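# Transfer four plates from gray tray to blue tray

## Task

Take each of the four plates off the gray tray and leave all of them resting flat on the blue tray. The gray tray must finish in its original state, and every plate has to stay where it is on its own, without the robot holding it. At the end, switch suction off and pull both tools away.

## Robot and tools

Robot: two Kinova Gen3 arms, left_arm and right_arm, each ending in a vacuum suction cup instead of fingers. The scene frame has its origin on the table top midway between the arm bases, +x pointing out over the table, +z up. left_arm sits on the +y side (base near y=+0.371 m), right_arm on the -y side (base near y=-0.375 m). The names are arm labels, not image sides. Each arm's tracked point is the cup point: the centre of the cup rim, with the cup facing along that point's own +z axis. About 7 cm behind the rim the tool gets wider, up to roughly 8 cm sideways, so leave room around it.

The row: every motion command uses one row of 14 numbers, each between -1 and 1, covering both arms even if one stays still. Order: left dx, dy, dz, rx, ry, rz, left suction, then right dx, dy, dz, rx, ry, rz, right suction. The first six per arm are an offset, not a place: a change from the cup point's measured pose at the start of the action, expressed in the cup point's own axes (not the scene axes). Scale: 1.0 equals 0.6 m for dx/dy/dz and 180 degrees for rotation; rx, ry, rz form a single rotation vector. Suction is a level, not an offset: 1 is full vacuum (about 55 kPa under ambient), smaller values give that fraction, and 0.05 or less switches it off. It stays at whatever was last sent, so to leave a tool alone repeat its current suction value; a 0 actively turns it off.

execute_actions(actions): a list of actions run in order. Each action is a table of up to 15 rows, one per 1/30 s control step; with fewer rows the last row repeats until 15 steps (0.5 s) pass. All rows of an action are offsets from the pose at that action's start, not from the row before. For a call's first action, the start is the last pose a result reported. An empty list just returns state and images. Each step the commanded pose is clipped to at most 70 mm and 16 degrees from the measured pose, so big offsets may need several actions; after an action the arm stops at its last clipped pose.

move(target, speed, blocking): target is one 14-number row, offsets measured from the pose in the most recent result showing one. Each cup point travels a straight line toward it, all arms finishing together, lasting 0.5 to 10 s (cut off at 10 s). speed is m/s, 0.002 to 0.5, default 0.25; rotation rate limit is twice that in rad/s. Suction values are applied at the start. The path ignores obstacles and the other arm, and the arm can lag, stray or overshoot speed, especially when nearly straight. Faster contact and targets set deeper past a contact press harder. blocking=false returns after 0.5 s while the move continues; then use wait or stop before sending new actions or moves. The result adds a move: line with the ending (done, off_target, moving, held, fault) and limits (paced = pose clipped; held = a check blocked steps, after which the arm may jump ahead fast), plus each cup point's remaining distance.

wait(seconds): 0 to 10, lets the scene run with the last commands held; returns early if a running move ends. stop(): brakes a running move; it needs braking room. zoom_image(camera, region): closer look at cam_high, cam_left_wrist or cam_right_wrist (each 672x504); region [x0, y0, x1, y1] in pixels from the top-left, at most 504 by 504. read_manual(section): licence texts only. finished_scene(scene): ends the current scene (give its number) once the goal holds; irreversible.

Results: the state line gives each arm's cup point position (m) and quaternion wxyz in the scene frame; the printed value can drift from the true one at long reach. Hand target lines show where the controller is steering each cup point. suction_measured is the achieved vacuum; part_present turns 1 at 0.50 and back to 0 below 0.45. HELD marks control steps where part of an arm's row was held back. A pose unreachable line means a clearance check altered or blocked that arm's command. Joint torques are listed in joint order. MOTOR HOT appears from 60 °C; at 75 °C the arm sinks (OVER-TEMPERATURE FAULT), so don't hold loads longer than needed.

Picking: turn suction on and press the 29 mm rim onto a smooth flat plate area, fully inside the plate and away from edges, holes or seams. Without a seal the reading stays near 0; on an airtight face it settles up to 0.15 under the command. The cup compresses under vacuum, so a held plate sits up to about 10 mm nearer the tool. Vacuum can lift an object without contact motion. Placing: lower the plate until it rests flat on the blue tray, then set suction off, then rise at least 15 mm. If the cup seals to the table it pins the tool; turn suction off.

Avoid: torque faults (load limits 48 N m for the four base joints, 30.2 N m for the three wrist joints) which freeze the arm for 10 s; arms colliding or pushing each other; pressing hard into trays; dropping, slamming or sliding plates; disturbing the gray tray; anything leaving the table, which ends the scene. Loose items may occasionally get nudged by outside pushes, so check before finishing that all plates lie flat and both tools are clear.

Each tool is called in YAML: its name, and indented under it one key for each argument.

## Session

execute_actions:
  actions: []

Scene clock: 0.00 s.
left_arm: end_effector_position=(+0.4943, +0.4480, +0.2087) suction_measured=0.01 part_present=0 end_effector_quat_wxyz=(+0.003, -0.340, +0.940, -0.001) | right_arm: end_effector_position=(+0.3974, -0.4178, +0.2085) suction_measured=0.00 part_present=0 end_effector_quat_wxyz=(+0.002, +0.304, +0.953, +0.001)
Joint positions: left_arm=[-0.056  0.429 -0.003  1.656  0.002  1.05  -2.677] | right_arm=[-0.055  0.429 -0.003  1.657  0.     1.051  2.563]
Joint velocities: left_arm=[-0.    -0.001  0.     0.    -0.001 -0.     0.   ] | right_arm=[ 0.     0.001  0.001 -0.001  0.     0.    -0.001]
Joint torques (N m, as the joint torque sensors report them, + toward a larger angle): no reading
Hand target (left_arm): +0.494, +0.448, +0.209; +0.003, -0.340, +0.940, -0.001
Hand target (right_arm): +0.397, -0.418, +0.208; +0.002, +0.304, +0.953, +0.001

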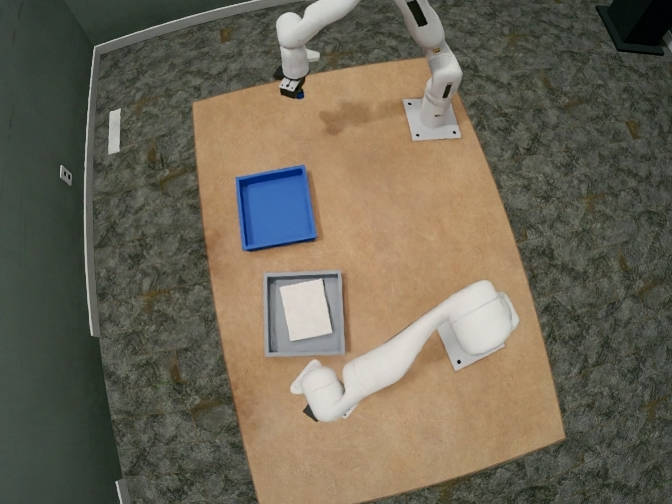

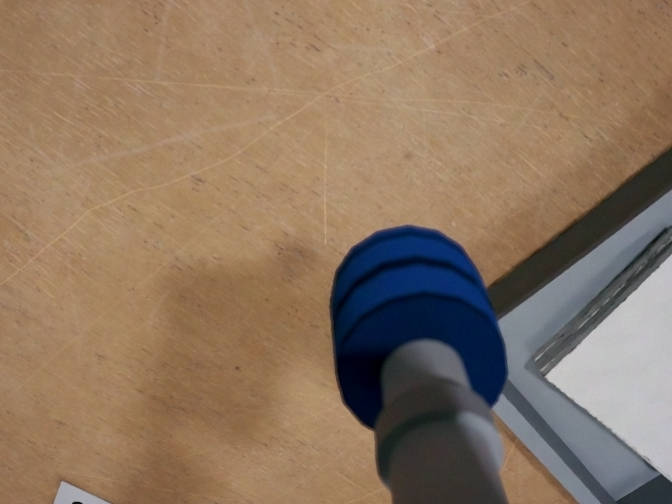

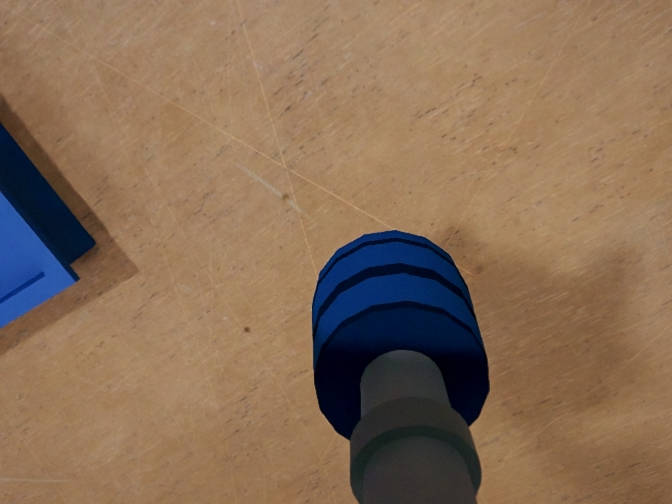

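zoom_image:
  camera: "cam_high"
  region: [200,150,400,370]

zoom_image:
  camera: "cam_left_wrist"
  region: [472,200,672,450]

Region (200, 150, 400, 370) of cam_high's 672x504 image, scaled by 2.291, with more detail than that image has; it fills the left 458 columns of this view, and the rest is white.

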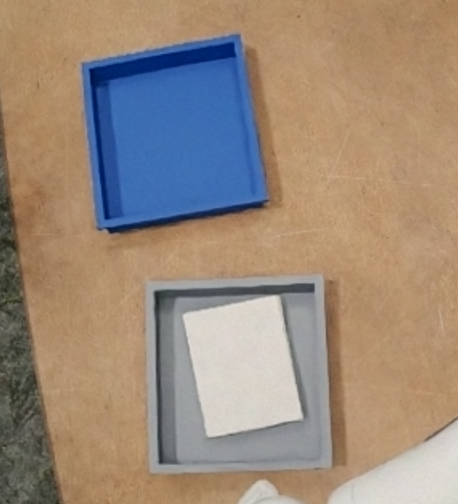

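Region (472, 200, 672, 450) of cam_left_wrist's 672x504 image, scaled by 2.016, with more detail than that image has; it fills the left 403 columns of this view, and the rest is white.

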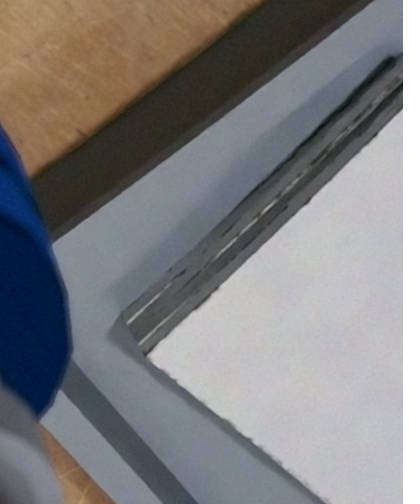

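move:
  target: [0.2675,-0.345,0.05,0,0,0,0,0,0,0,0,0,0,0]
  speed: 0.4

Scene clock: 1.87 s.
left_arm: end_effector_position=(+0.5037, +0.1858, +0.1789) suction_measured=0.01 part_present=0 end_effector_quat_wxyz=(+0.002, -0.340, +0.940, -0.002) | right_arm: end_effector_position=(+0.3974, -0.4178, +0.2085) suction_measured=0.00 part_present=0 end_effector_quat_wxyz=(+0.002, +0.304, +0.953, +0.001)
Joint positions: left_arm=[ 0.454  0.546  0.08   1.568 -0.049  1.024 -2.069] | right_arm=[-0.055  0.429 -0.003  1.657  0.     1.051  2.563]
Joint velocities: left_arm=[ 0.002  0.001  0.002 -0.    -0.002 -0.     0.   ] | right_arm=[ 0.001 -0.001  0.     0.     0.002 -0.001 -0.002]
Joint torques (N m, as the joint torque sensors report them, + toward a larger angle): left_arm=[ -0.35 -16.38   1.17  -5.7   -0.01   0.11  -0.09] | right_arm=[ -0.37 -13.44   0.04  -7.31   0.08   0.04   0.  ]
Hand target (left_arm): +0.504, +0.186, +0.179; +0.002, -0.340, +0.940, -0.002
Hand target (right_arm): +0.397, -0.418, +0.208; +0.002, +0.304, +0.953, +0.001
Off the commanded pose (left_arm): 0.001 m, 0 deg.
Off the commanded pose (right_arm): 0.000 m, 0 deg.
move: done
camera_calibration (this result's frames):
cam_left_wrist: T_world_to_cam=[[0.610209, -0.791716, -0.0288242, -0.138868], [-0.737389, -0.580887, 0.344715, 0.426876], [-0.28966, -0.189094, -0.938265, 0.447024], [0, 0, 0, 1]] pos_world=[0.528997, 0.222552, 0.268273]
cam_right_wrist: T_world_to_cam=[[-0.536657, -0.842859, -0.0398621, -0.117811], [-0.796524, 0.490433, 0.353589, 0.457001], [-0.278476, 0.221507, -0.934551, 0.501183], [0, 0, 0, 1]] pos_world=[0.440355, -0.434442, 0.302094]

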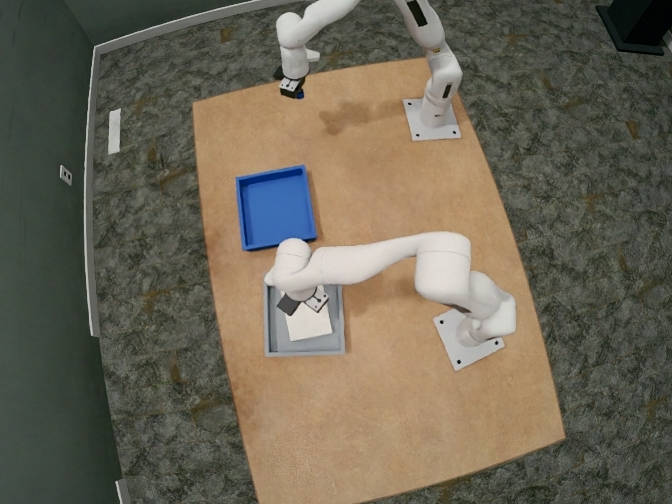

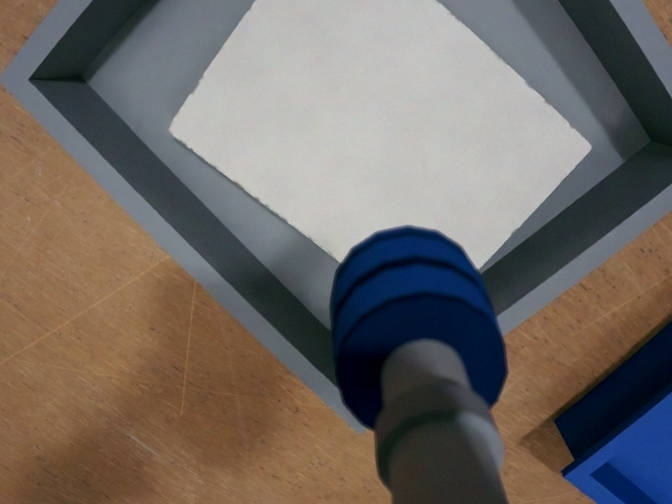

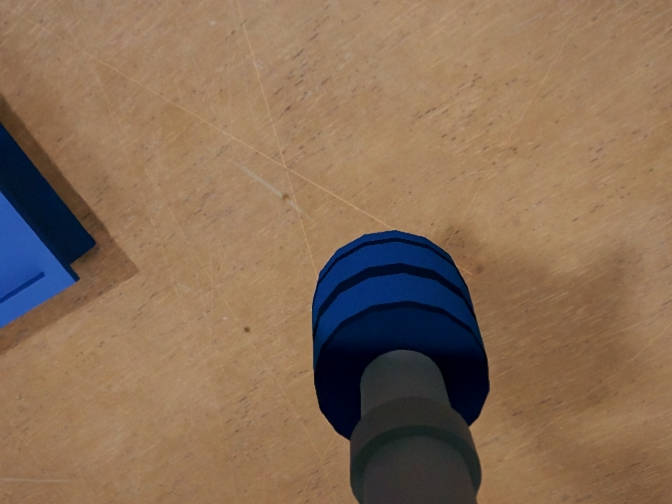

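move:
  target: [-0.02,-0.002,0.235,0,0,0,0,0,0,0,0,0,0,0]
  speed: 0.3

move:
  target: [0,0,0.025,0,0,0,0.7,0,0,0,0,0,0,0]
  speed: 0.03

Scene clock: 3.20 s.
left_arm: end_effector_position=(+0.5143, +0.1927, +0.0380) suction_measured=0.01 part_present=0 end_effector_quat_wxyz=(+0.003, -0.340, +0.940, -0.002) | right_arm: end_effector_position=(+0.3974, -0.4178, +0.2085) suction_measured=0.00 part_present=0 end_effector_quat_wxyz=(+0.002, +0.304, +0.953, +0.001)
Joint positions: left_arm=[ 0.45   0.779  0.058  1.676 -0.066  0.682 -2.075] | right_arm=[-0.055  0.429 -0.003  1.657  0.     1.051  2.563]
Joint velocities: left_arm=[-0.     0.004  0.     0.    -0.    -0.     0.   ] | right_arm=[-0.001 -0.     0.     0.    -0.001 -0.     0.002]
Joint torques (N m, as the joint torque sensors report them, + toward a larger angle): left_arm=[ -0.3  -18.59   1.11  -4.1   -0.04   0.07   0.  ] | right_arm=[ -0.24 -13.39   0.14  -7.32   0.13   0.1    0.02]
Hand target (left_arm): +0.514, +0.193, +0.038; +0.002, -0.340, +0.940, -0.001
Hand target (right_arm): +0.397, -0.418, +0.208; +0.002, +0.304, +0.953, +0.001
Off the commanded pose (left_arm): 0.000 m, 0 deg.
Off the commanded pose (right_arm): 0.000 m, 0 deg.
move: done
camera_calibration (this result's frames):
cam_left_wrist: T_world_to_cam=[[0.61032, -0.79162, -0.0291138, -0.143975], [-0.737561, -0.581282, 0.343679, 0.48744], [-0.288986, -0.188281, -0.938636, 0.318783], [0, 0, 0, 1]] pos_world=[0.539512, 0.229387, 0.127507]
cam_right_wrist: T_world_to_cam=[[-0.536657, -0.842859, -0.0398623, -0.117811], [-0.796524, 0.490433, 0.353588, 0.457002], [-0.278475, 0.221507, -0.934551, 0.501182], [0, 0, 0, 1]] pos_world=[0.440356, -0.434442, 0.302094]

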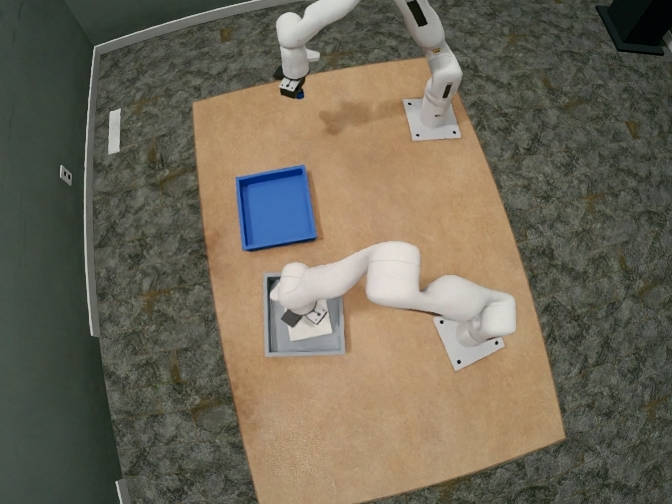

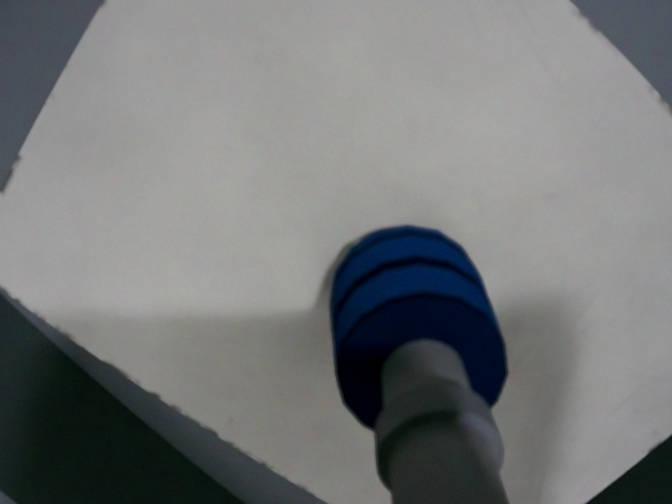

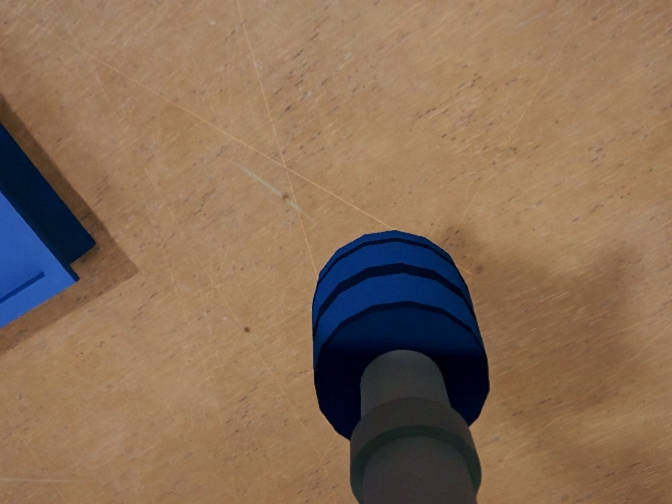

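Scene clock: 3.93 s.
left_arm: end_effector_position=(+0.5142, +0.1928, +0.0229) suction_measured=0.64 part_present=1 end_effector_quat_wxyz=(+0.003, -0.340, +0.940, -0.001) | right_arm: end_effector_position=(+0.3974, -0.4178, +0.2085) suction_measured=0.00 part_present=0 end_effector_quat_wxyz=(+0.002, +0.304, +0.953, +0.001)
Joint positions: left_arm=[ 0.452  0.807  0.055  1.682 -0.067  0.649 -2.074] | right_arm=[-0.055  0.429 -0.003  1.657  0.     1.051  2.563]
Joint velocities: left_arm=[ 0.    -0.003  0.001 -0.003 -0.    -0.001 -0.   ] | right_arm=[ 0.002 -0.001 -0.001  0.    -0.001  0.     0.002]
Joint torques (N m, as the joint torque sensors report them, + toward a larger angle): left_arm=[ -0.42 -19.04   0.94  -3.76  -0.02  -0.01   0.05] | right_arm=[ -0.13 -13.54   0.09  -7.22   0.13   0.12   0.  ]
Hand target (left_arm): +0.514, +0.193, +0.023; +0.003, -0.340, +0.940, -0.002
Hand target (right_arm): +0.397, -0.418, +0.208; +0.002, +0.304, +0.953, +0.001
Off the commanded pose (left_arm): 0.000 m, 0 deg.
Off the commanded pose (right_arm): 0.000 m, 0 deg.
move: done
camera_calibration (this result's frames):
cam_left_wrist: T_world_to_cam=[[0.610325, -0.791604, -0.0294405, -0.144318], [-0.737461, -0.581365, 0.343753, 0.492599], [-0.289232, -0.18809, -0.938599, 0.304687], [0, 0, 0, 1]] pos_world=[0.539479, 0.229445, 0.112398]
cam_right_wrist: T_world_to_cam=[[-0.536657, -0.842858, -0.0398625, -0.11781], [-0.796524, 0.490433, 0.353587, 0.457003], [-0.278474, 0.221507, -0.934552, 0.501182], [0, 0, 0, 1]] pos_world=[0.440357, -0.434442, 0.302094]

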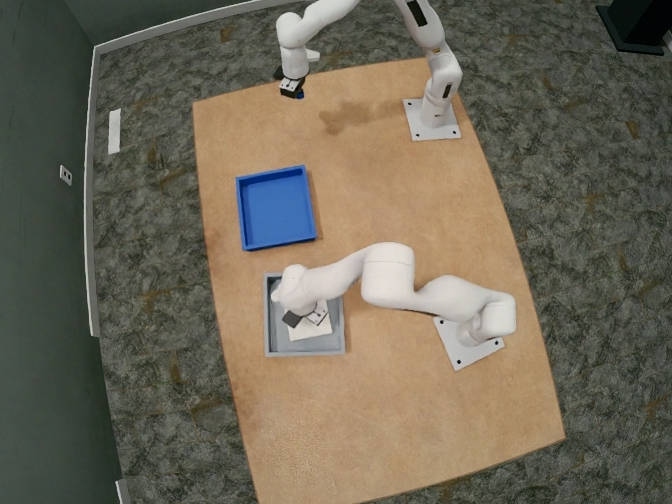

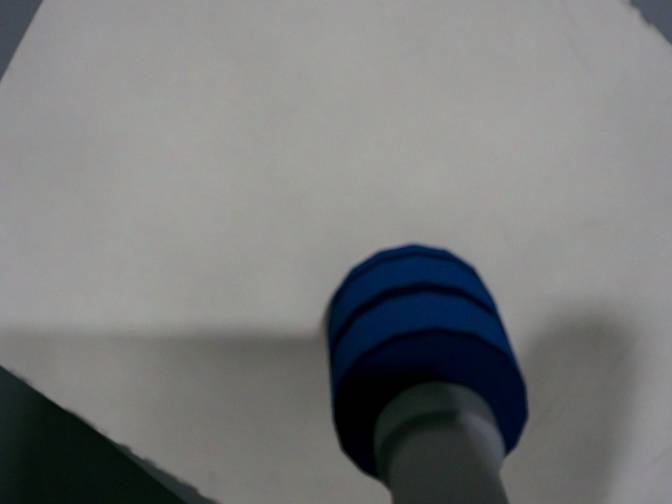

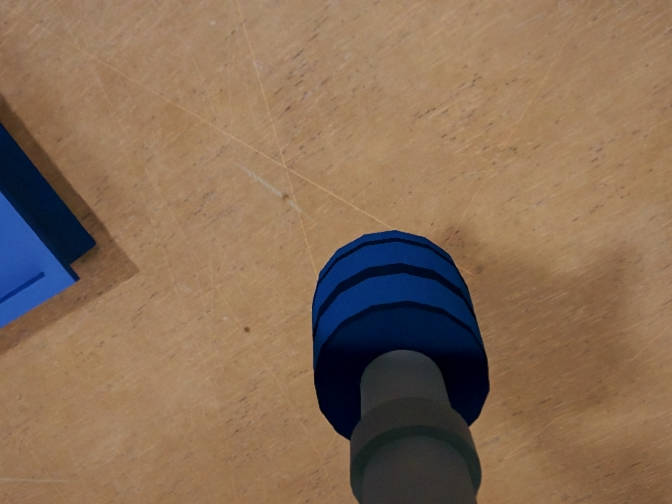

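move:
  target: [0,0,-0.1,0,0,0,0.7,0,0,0,-0.05,0,0,0]
  speed: 0.1

move:
  target: [0.328,-0.435,0,0,0,0.015,0.7,0,-0.05,0,-0.18,0,0,0]
  speed: 0.3

Scene clock: 5.23 s.
left_arm: end_effector_position=(+0.5139, +0.1927, +0.0828) suction_measured=0.69 part_present=1 end_effector_quat_wxyz=(+0.002, -0.340, +0.940, -0.001) | right_arm: end_effector_position=(+0.3974, -0.4175, +0.2085) suction_measured=0.00 part_present=0 end_effector_quat_wxyz=(+0.026, +0.303, +0.950, +0.075)
Joint positions: left_arm=[ 0.445  0.7    0.066  1.65  -0.06   0.788 -2.079] | right_arm=[ 0.077  0.39  -0.056  1.735 -0.145  0.943  2.728]
Joint velocities: left_arm=[-0.    -0.003 -0.     0.     0.002 -0.     0.001] | right_arm=[ 0.004 -0.003  0.007  0.001 -0.001  0.     0.003]
Joint torques (N m, as the joint torque sensors report them, + toward a larger angle): left_arm=[ -0.53 -17.9    0.99  -5.04  -0.08  -0.11  -0.09] | right_arm=[ -0.1  -13.24  -0.38  -7.41  -0.09  -0.04  -0.06]
Hand target (left_arm): +0.514, +0.193, +0.083; +0.002, -0.340, +0.940, -0.002
Hand target (right_arm): +0.397, -0.418, +0.209; +0.026, +0.303, +0.950, +0.075
Off the commanded pose (left_arm): 0.000 m, 0 deg.
Off the commanded pose (right_arm): 0.000 m, 0 deg.
move: done
camera_calibration (this result's frames):
cam_left_wrist: T_world_to_cam=[[0.610299, -0.791621, -0.0295113, -0.142408], [-0.737296, -0.581253, 0.344298, 0.471623], [-0.289707, -0.188366, -0.938397, 0.361015], [0, 0, 0, 1]] pos_world=[0.539225, 0.229402, 0.172194]
cam_right_wrist: T_world_to_cam=[[-0.525067, -0.828477, -0.194756, -0.083895], [-0.82861, 0.445435, 0.339106, 0.453871], [-0.19419, 0.33943, -0.920368, 0.513934], [0, 0, 0, 1]] pos_world=[0.431833, -0.44612, 0.302759]

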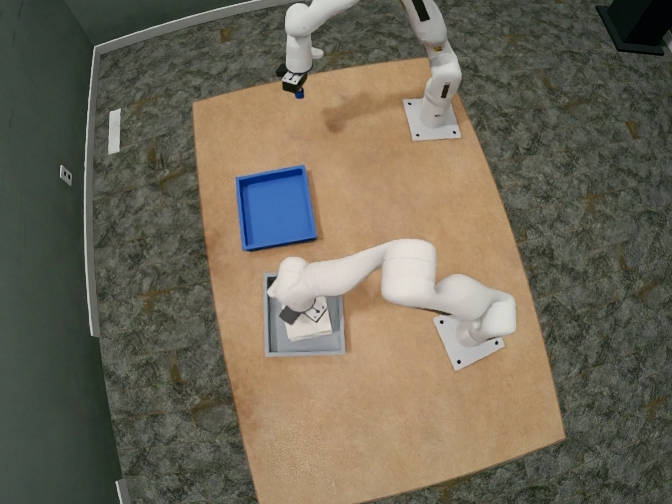

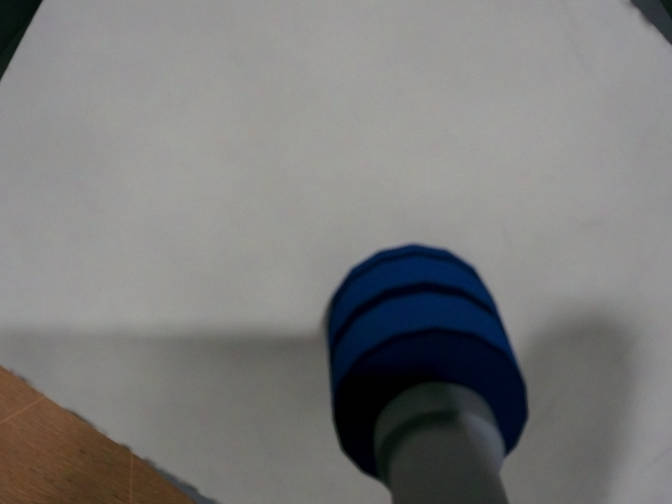

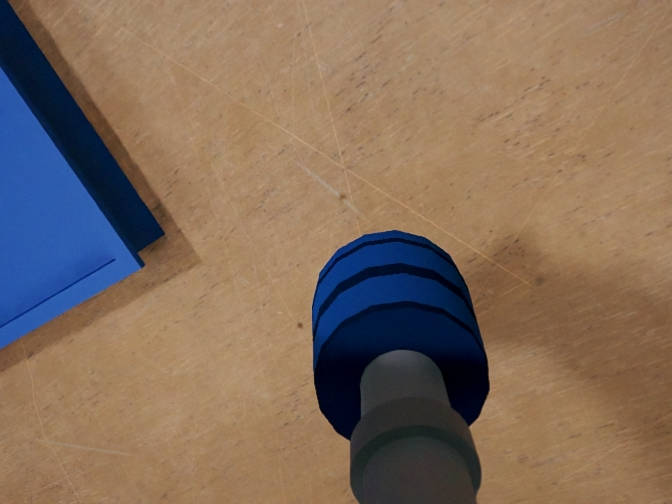

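Scene clock: 6.93 s.
left_arm: end_effector_position=(+0.5296, -0.1348, +0.0846) suction_measured=0.66 part_present=1 end_effector_quat_wxyz=(+0.002, -0.317, +0.948, -0.003) | right_arm: end_effector_position=(+0.3799, -0.4419, +0.2036) suction_measured=0.00 part_present=0 end_effector_quat_wxyz=(+0.110, +0.284, +0.891, +0.336)
Joint positions: left_arm=[ 0.922  1.166  0.092  0.609 -0.087  1.362 -1.69 ] | right_arm=[ 0.706  0.455 -0.316  1.963 -0.819  0.849  3.638]
Joint velocities: left_arm=[ 0.003  0.019  0.001 -0.012 -0.003  0.004  0.   ] | right_arm=[ 0.002  0.    -0.    -0.    -0.003  0.001  0.001]
Joint torques (N m, as the joint torque sensors report them, + toward a larger angle): left_arm=[ -0.81 -25.86   1.55  -6.91  -0.02  -0.06   0.  ] | right_arm=[ -0.07 -12.21  -1.76  -5.72  -0.73   0.84   0.13]
Hand target (left_arm): +0.529, -0.135, +0.083; +0.002, -0.317, +0.948, -0.002
Hand target (right_arm): +0.380, -0.442, +0.204; +0.110, +0.284, +0.891, +0.336
Off the commanded pose (left_arm): 0.002 m, 0 deg.
Off the commanded pose (right_arm): 0.000 m, 0 deg.
move: done
camera_calibration (this result's frames):
cam_left_wrist: T_world_to_cam=[[0.570804, -0.820645, -0.0269206, -0.394409], [-0.764997, -0.543436, 0.345626, 0.31184], [-0.298266, -0.17669, -0.937986, 0.311659], [0, 0, 0, 1]] pos_world=[0.556644, -0.0991381, 0.173935]
cam_right_wrist: T_world_to_cam=[[-0.376094, -0.621876, -0.686894, 0.0206578], [-0.923512, 0.311868, 0.223301, 0.452556], [0.0753548, 0.718337, -0.691602, 0.532797], [0, 0, 0, 1]] pos_world=[0.385562, -0.511019, 0.281617]

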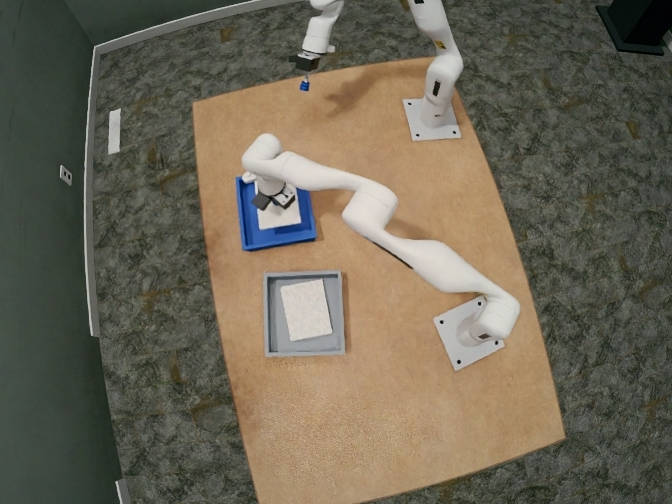

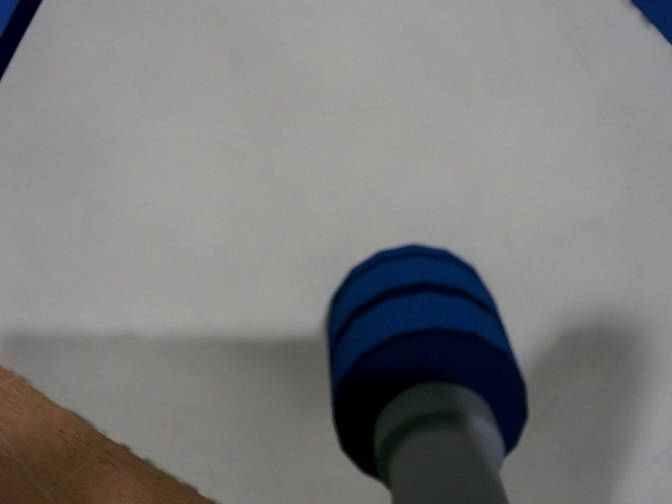

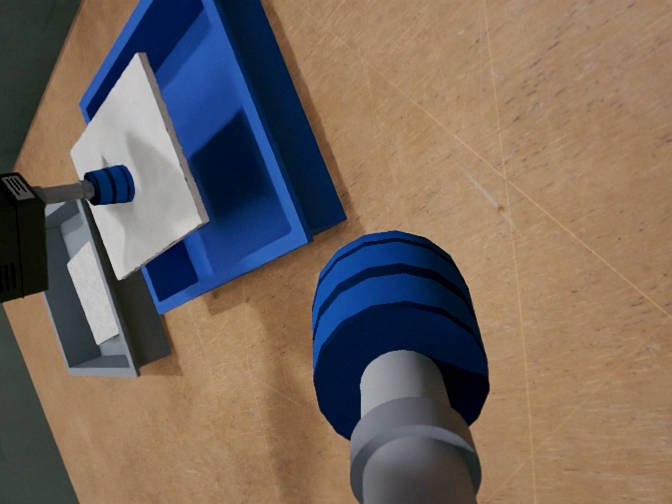

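move:
  target: [-0.004,0.004,0.121,0,0,0,0.7,0,0,0,0,0,0,0]
  speed: 0.08

move:
  target: [0,0,0.012,0,0,0,0.7,0,0,0,0,0,0,0]
  speed: 0.02

Scene clock: 8.43 s.
left_arm: end_effector_position=(+0.5304, -0.1316, +0.0121) suction_measured=0.69 part_present=1 end_effector_quat_wxyz=(+0.002, -0.317, +0.948, -0.003) | right_arm: end_effector_position=(+0.3799, -0.4419, +0.2036) suction_measured=0.00 part_present=0 end_effector_quat_wxyz=(+0.110, +0.284, +0.891, +0.336)
Joint positions: left_arm=[ 0.917  1.237  0.086  0.686 -0.087  1.214 -1.69 ] | right_arm=[ 0.706  0.455 -0.316  1.963 -0.819  0.849  3.638]
Joint velocities: left_arm=[-0.     0.002  0.    -0.001  0.001  0.    -0.001] | right_arm=[-0.002  0.    -0.     0.     0.     0.002 -0.001]
Joint torques (N m, as the joint torque sensors report them, + toward a larger angle): left_arm=[ -0.49 -25.99   1.06  -6.92  -0.02  -0.03   0.04] | right_arm=[ -0.2  -12.02  -1.49  -5.81  -0.8    0.71  -0.01]
Hand target (left_arm): +0.530, -0.132, +0.012; +0.002, -0.317, +0.948, -0.003
Hand target (right_arm): +0.380, -0.442, +0.204; +0.110, +0.284, +0.891, +0.336
Off the commanded pose (left_arm): 0.000 m, 0 deg.
Off the commanded pose (right_arm): 0.000 m, 0 deg.
move: done
camera_calibration (this result's frames):
cam_left_wrist: T_world_to_cam=[[0.570878, -0.820596, -0.0268428, -0.394226], [-0.765025, -0.543518, 0.345435, 0.339256], [-0.298052, -0.176666, -0.938059, 0.244328], [0, 0, 0, 1]] pos_world=[0.557417, -0.0959436, 0.101421]
cam_right_wrist: T_world_to_cam=[[-0.376095, -0.621876, -0.686894, 0.020658], [-0.923512, 0.31187, 0.223301, 0.452557], [0.075356, 0.718337, -0.691602, 0.532797], [0, 0, 0, 1]] pos_world=[0.385562, -0.51102, 0.281617]

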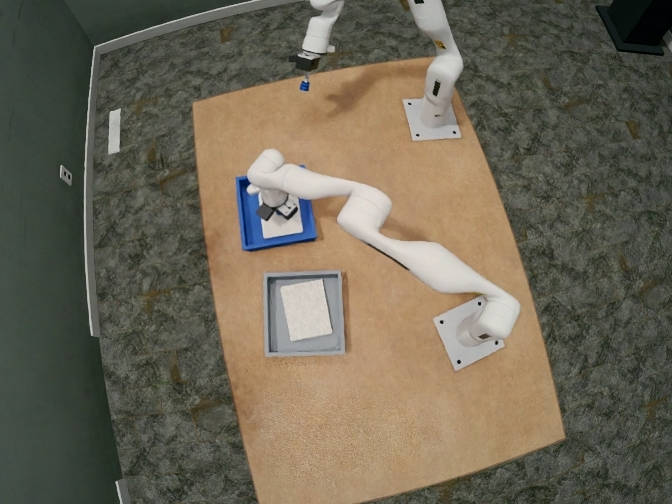

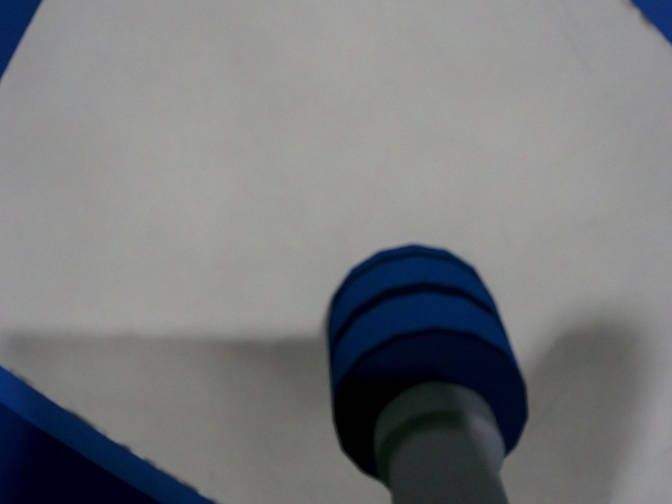

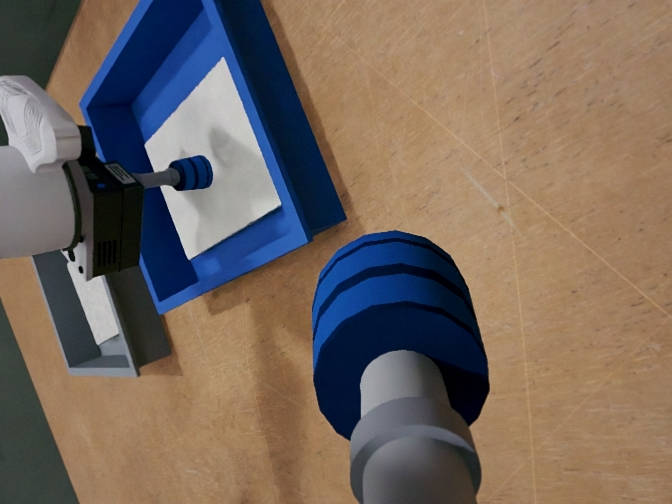

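Scene clock: 9.13 s.
left_arm: end_effector_position=(+0.5305, -0.1317, +0.0049) suction_measured=0.68 part_present=1 end_effector_quat_wxyz=(+0.002, -0.317, +0.948, -0.003) | right_arm: end_effector_position=(+0.3799, -0.4419, +0.2036) suction_measured=0.00 part_present=0 end_effector_quat_wxyz=(+0.110, +0.284, +0.891, +0.336)
Joint positions: left_arm=[ 0.917  1.246  0.085  0.688 -0.087  1.202 -1.69 ] | right_arm=[ 0.706  0.455 -0.316  1.963 -0.819  0.849  3.638]
Joint velocities: left_arm=[-0.     0.    -0.    -0.001  0.002 -0.     0.001] | right_arm=[0.    0.    0.    0.    0.001 0.001 0.001]
Joint torques (N m, as the joint torque sensors report them, + toward a larger angle): left_arm=[ -0.31 -25.67   1.27  -6.75   0.14  -0.04  -0.03] | right_arm=[  0.01 -11.98  -1.44  -5.81  -0.77   0.75   0.15]
Hand target (left_arm): +0.530, -0.132, +0.005; +0.002, -0.317, +0.948, -0.003
Hand target (right_arm): +0.380, -0.442, +0.204; +0.110, +0.284, +0.891, +0.336
Off the commanded pose (left_arm): 0.000 m, 0 deg.
Off the commanded pose (right_arm): 0.000 m, 0 deg.
move: done
camera_calibration (this result's frames):
cam_left_wrist: T_world_to_cam=[[0.570876, -0.820598, -0.0268001, -0.394459], [-0.765043, -0.543508, 0.345409, 0.341758], [-0.298008, -0.176683, -0.938069, 0.237588], [0, 0, 0, 1]] pos_world=[0.55745, -0.0959667, 0.0942567]
cam_right_wrist: T_world_to_cam=[[-0.376095, -0.621876, -0.686894, 0.0206581], [-0.923512, 0.311871, 0.2233, 0.452559], [0.0753572, 0.718337, -0.691602, 0.532797], [0, 0, 0, 1]] pos_world=[0.385563, -0.511021, 0.281617]

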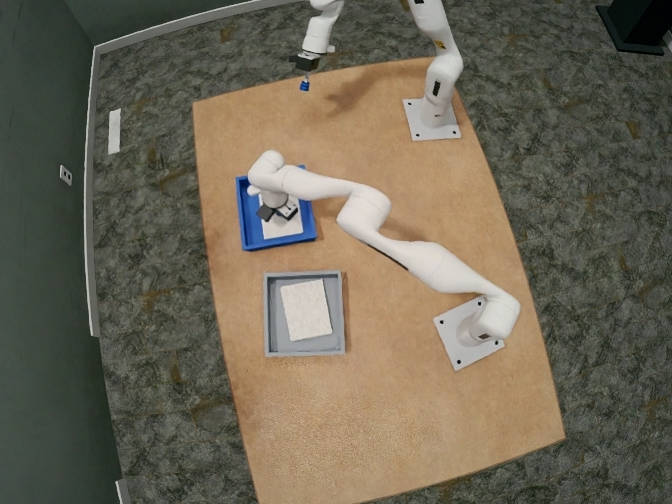

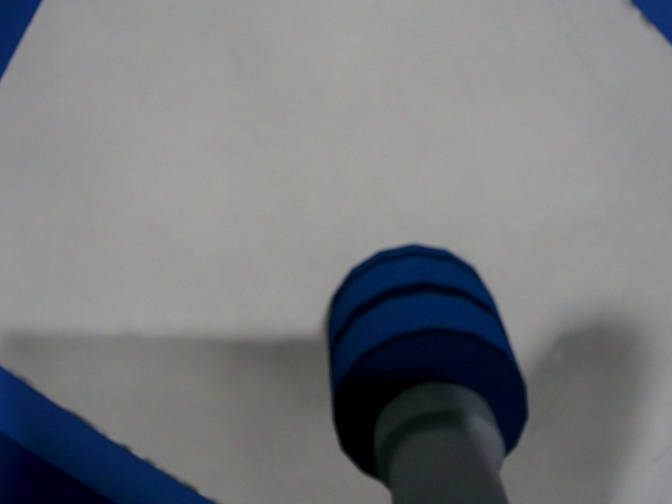

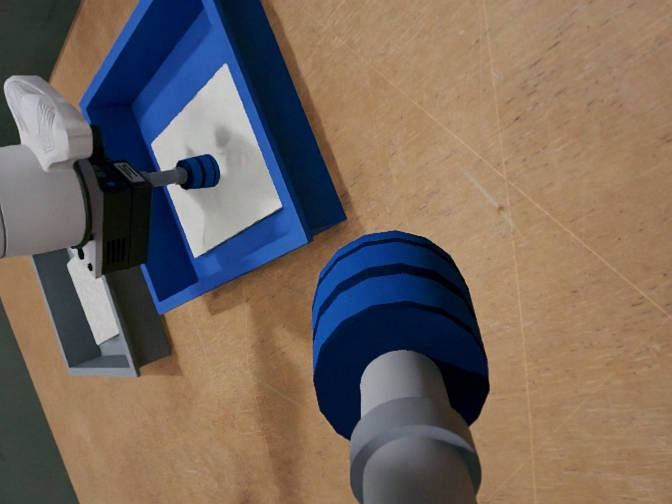

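execute_actions:
  actions:
    - [[0,0,0.003,0,0,0,0.7,0,0,0,0,0,0,0],[0,0,0.003,0,0,0,0.7,0,0,0,0,0,0,0],[0,0,0.003,0,0,0,0.7,0,0,0,0,0,0,0],[0,0,0.003,0,0,0,0.7,0,0,0,0,0,0,0],[0,0,0.003,0,0,0,0.7,0,0,0,0,0,0,0],[0,0,0.003,0,0,0,0.7,0,0,0,0,0,0,0],[0,0,0.003,0,0,0,0,0,0,0,0,0,0,0]]

Scene clock: 9.87 s.
left_arm: end_effector_position=(+0.5314, -0.1326, +0.0062) suction_measured=0.01 part_present=0 end_effector_quat_wxyz=(+0.003, -0.317, +0.948, -0.005) | right_arm: end_effector_position=(+0.3799, -0.4419, +0.2036) suction_measured=0.00 part_present=0 end_effector_quat_wxyz=(+0.110, +0.284, +0.891, +0.336)
Joint positions: left_arm=[ 0.917  1.245  0.085  0.687 -0.088  1.2   -1.69 ] | right_arm=[ 0.706  0.455 -0.316  1.963 -0.819  0.849  3.638]
Joint velocities: left_arm=[-0.    -0.     0.     0.001  0.    -0.     0.001] | right_arm=[0.    0.001 0.    0.    0.    0.001 0.001]
Joint torques (N m, as the joint torque sensors report them, + toward a larger angle): left_arm=[ -0.56 -21.48   0.93  -5.83  -0.06  -0.41  -0.09] | right_arm=[ -0.06 -12.22  -1.39  -5.94  -0.74   0.69  -0.03]
Hand target (left_arm): +0.530, -0.132, +0.003; +0.002, -0.317, +0.948, -0.003
Hand target (right_arm): +0.380, -0.442, +0.204; +0.110, +0.284, +0.891, +0.336
Off the commanded pose (left_arm): 0.003 m, 0 deg.
Off the commanded pose (right_arm): 0.000 m, 0 deg.
Step readings (end_effector_position):
0: left_arm (+0.5304, -0.1317, +0.0049) | right_arm (+0.3799, -0.4419, +0.2036)
1: left_arm (+0.5304, -0.1317, +0.0043) | right_arm (+0.3799, -0.4419, +0.2036)
2: left_arm (+0.5305, -0.1318, +0.0035) | right_arm (+0.3799, -0.4419, +0.2036)
4: left_arm (+0.5304, -0.1316, +0.0031) | right_arm (+0.3799, -0.4419, +0.2036)
8: left_arm (+0.5307, -0.1319, +0.0038) | right_arm (+0.3799, -0.4419, +0.2036)
15: end_effector_position above
camera_calibration (this result's frames):
cam_left_wrist: T_world_to_cam=[[0.570998, -0.820641, -0.022571, -0.39587], [-0.766067, -0.542506, 0.344715, 0.34221], [-0.295133, -0.179541, -0.938436, 0.23701], [0, 0, 0, 1]] pos_world=[0.558146, -0.0966632, 0.0955184]
cam_right_wrist: T_world_to_cam=[[-0.376095, -0.621875, -0.686894, 0.0206582], [-0.923512, 0.311871, 0.223299, 0.45256], [0.0753582, 0.718337, -0.691602, 0.532797], [0, 0, 0, 1]] pos_world=[0.385563, -0.511021, 0.281617]

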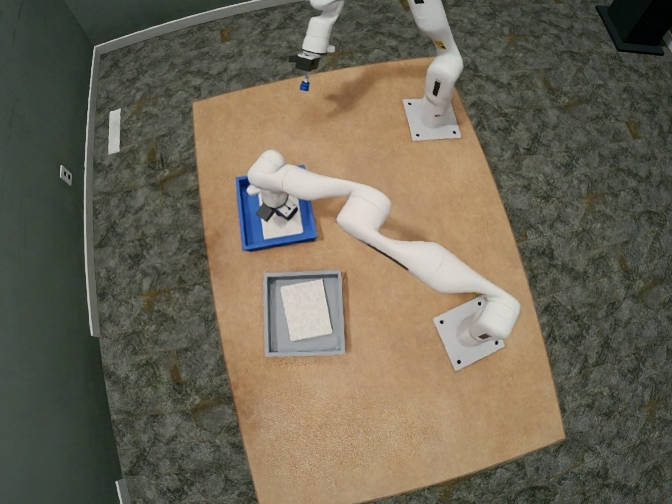

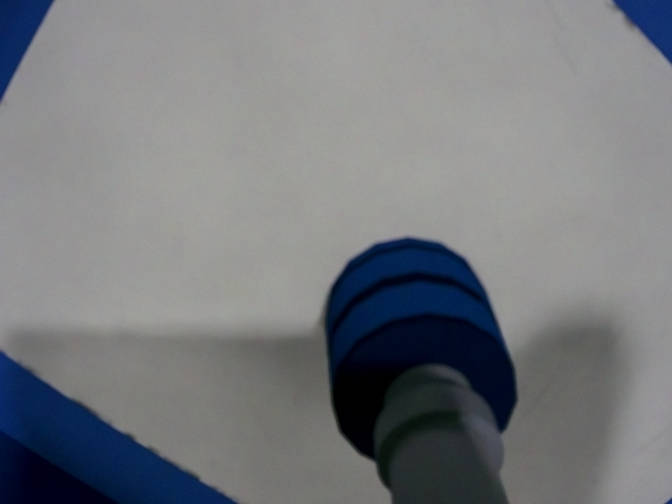

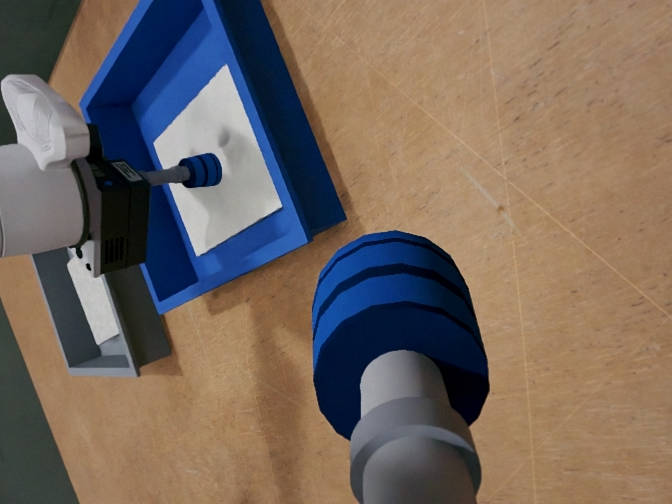

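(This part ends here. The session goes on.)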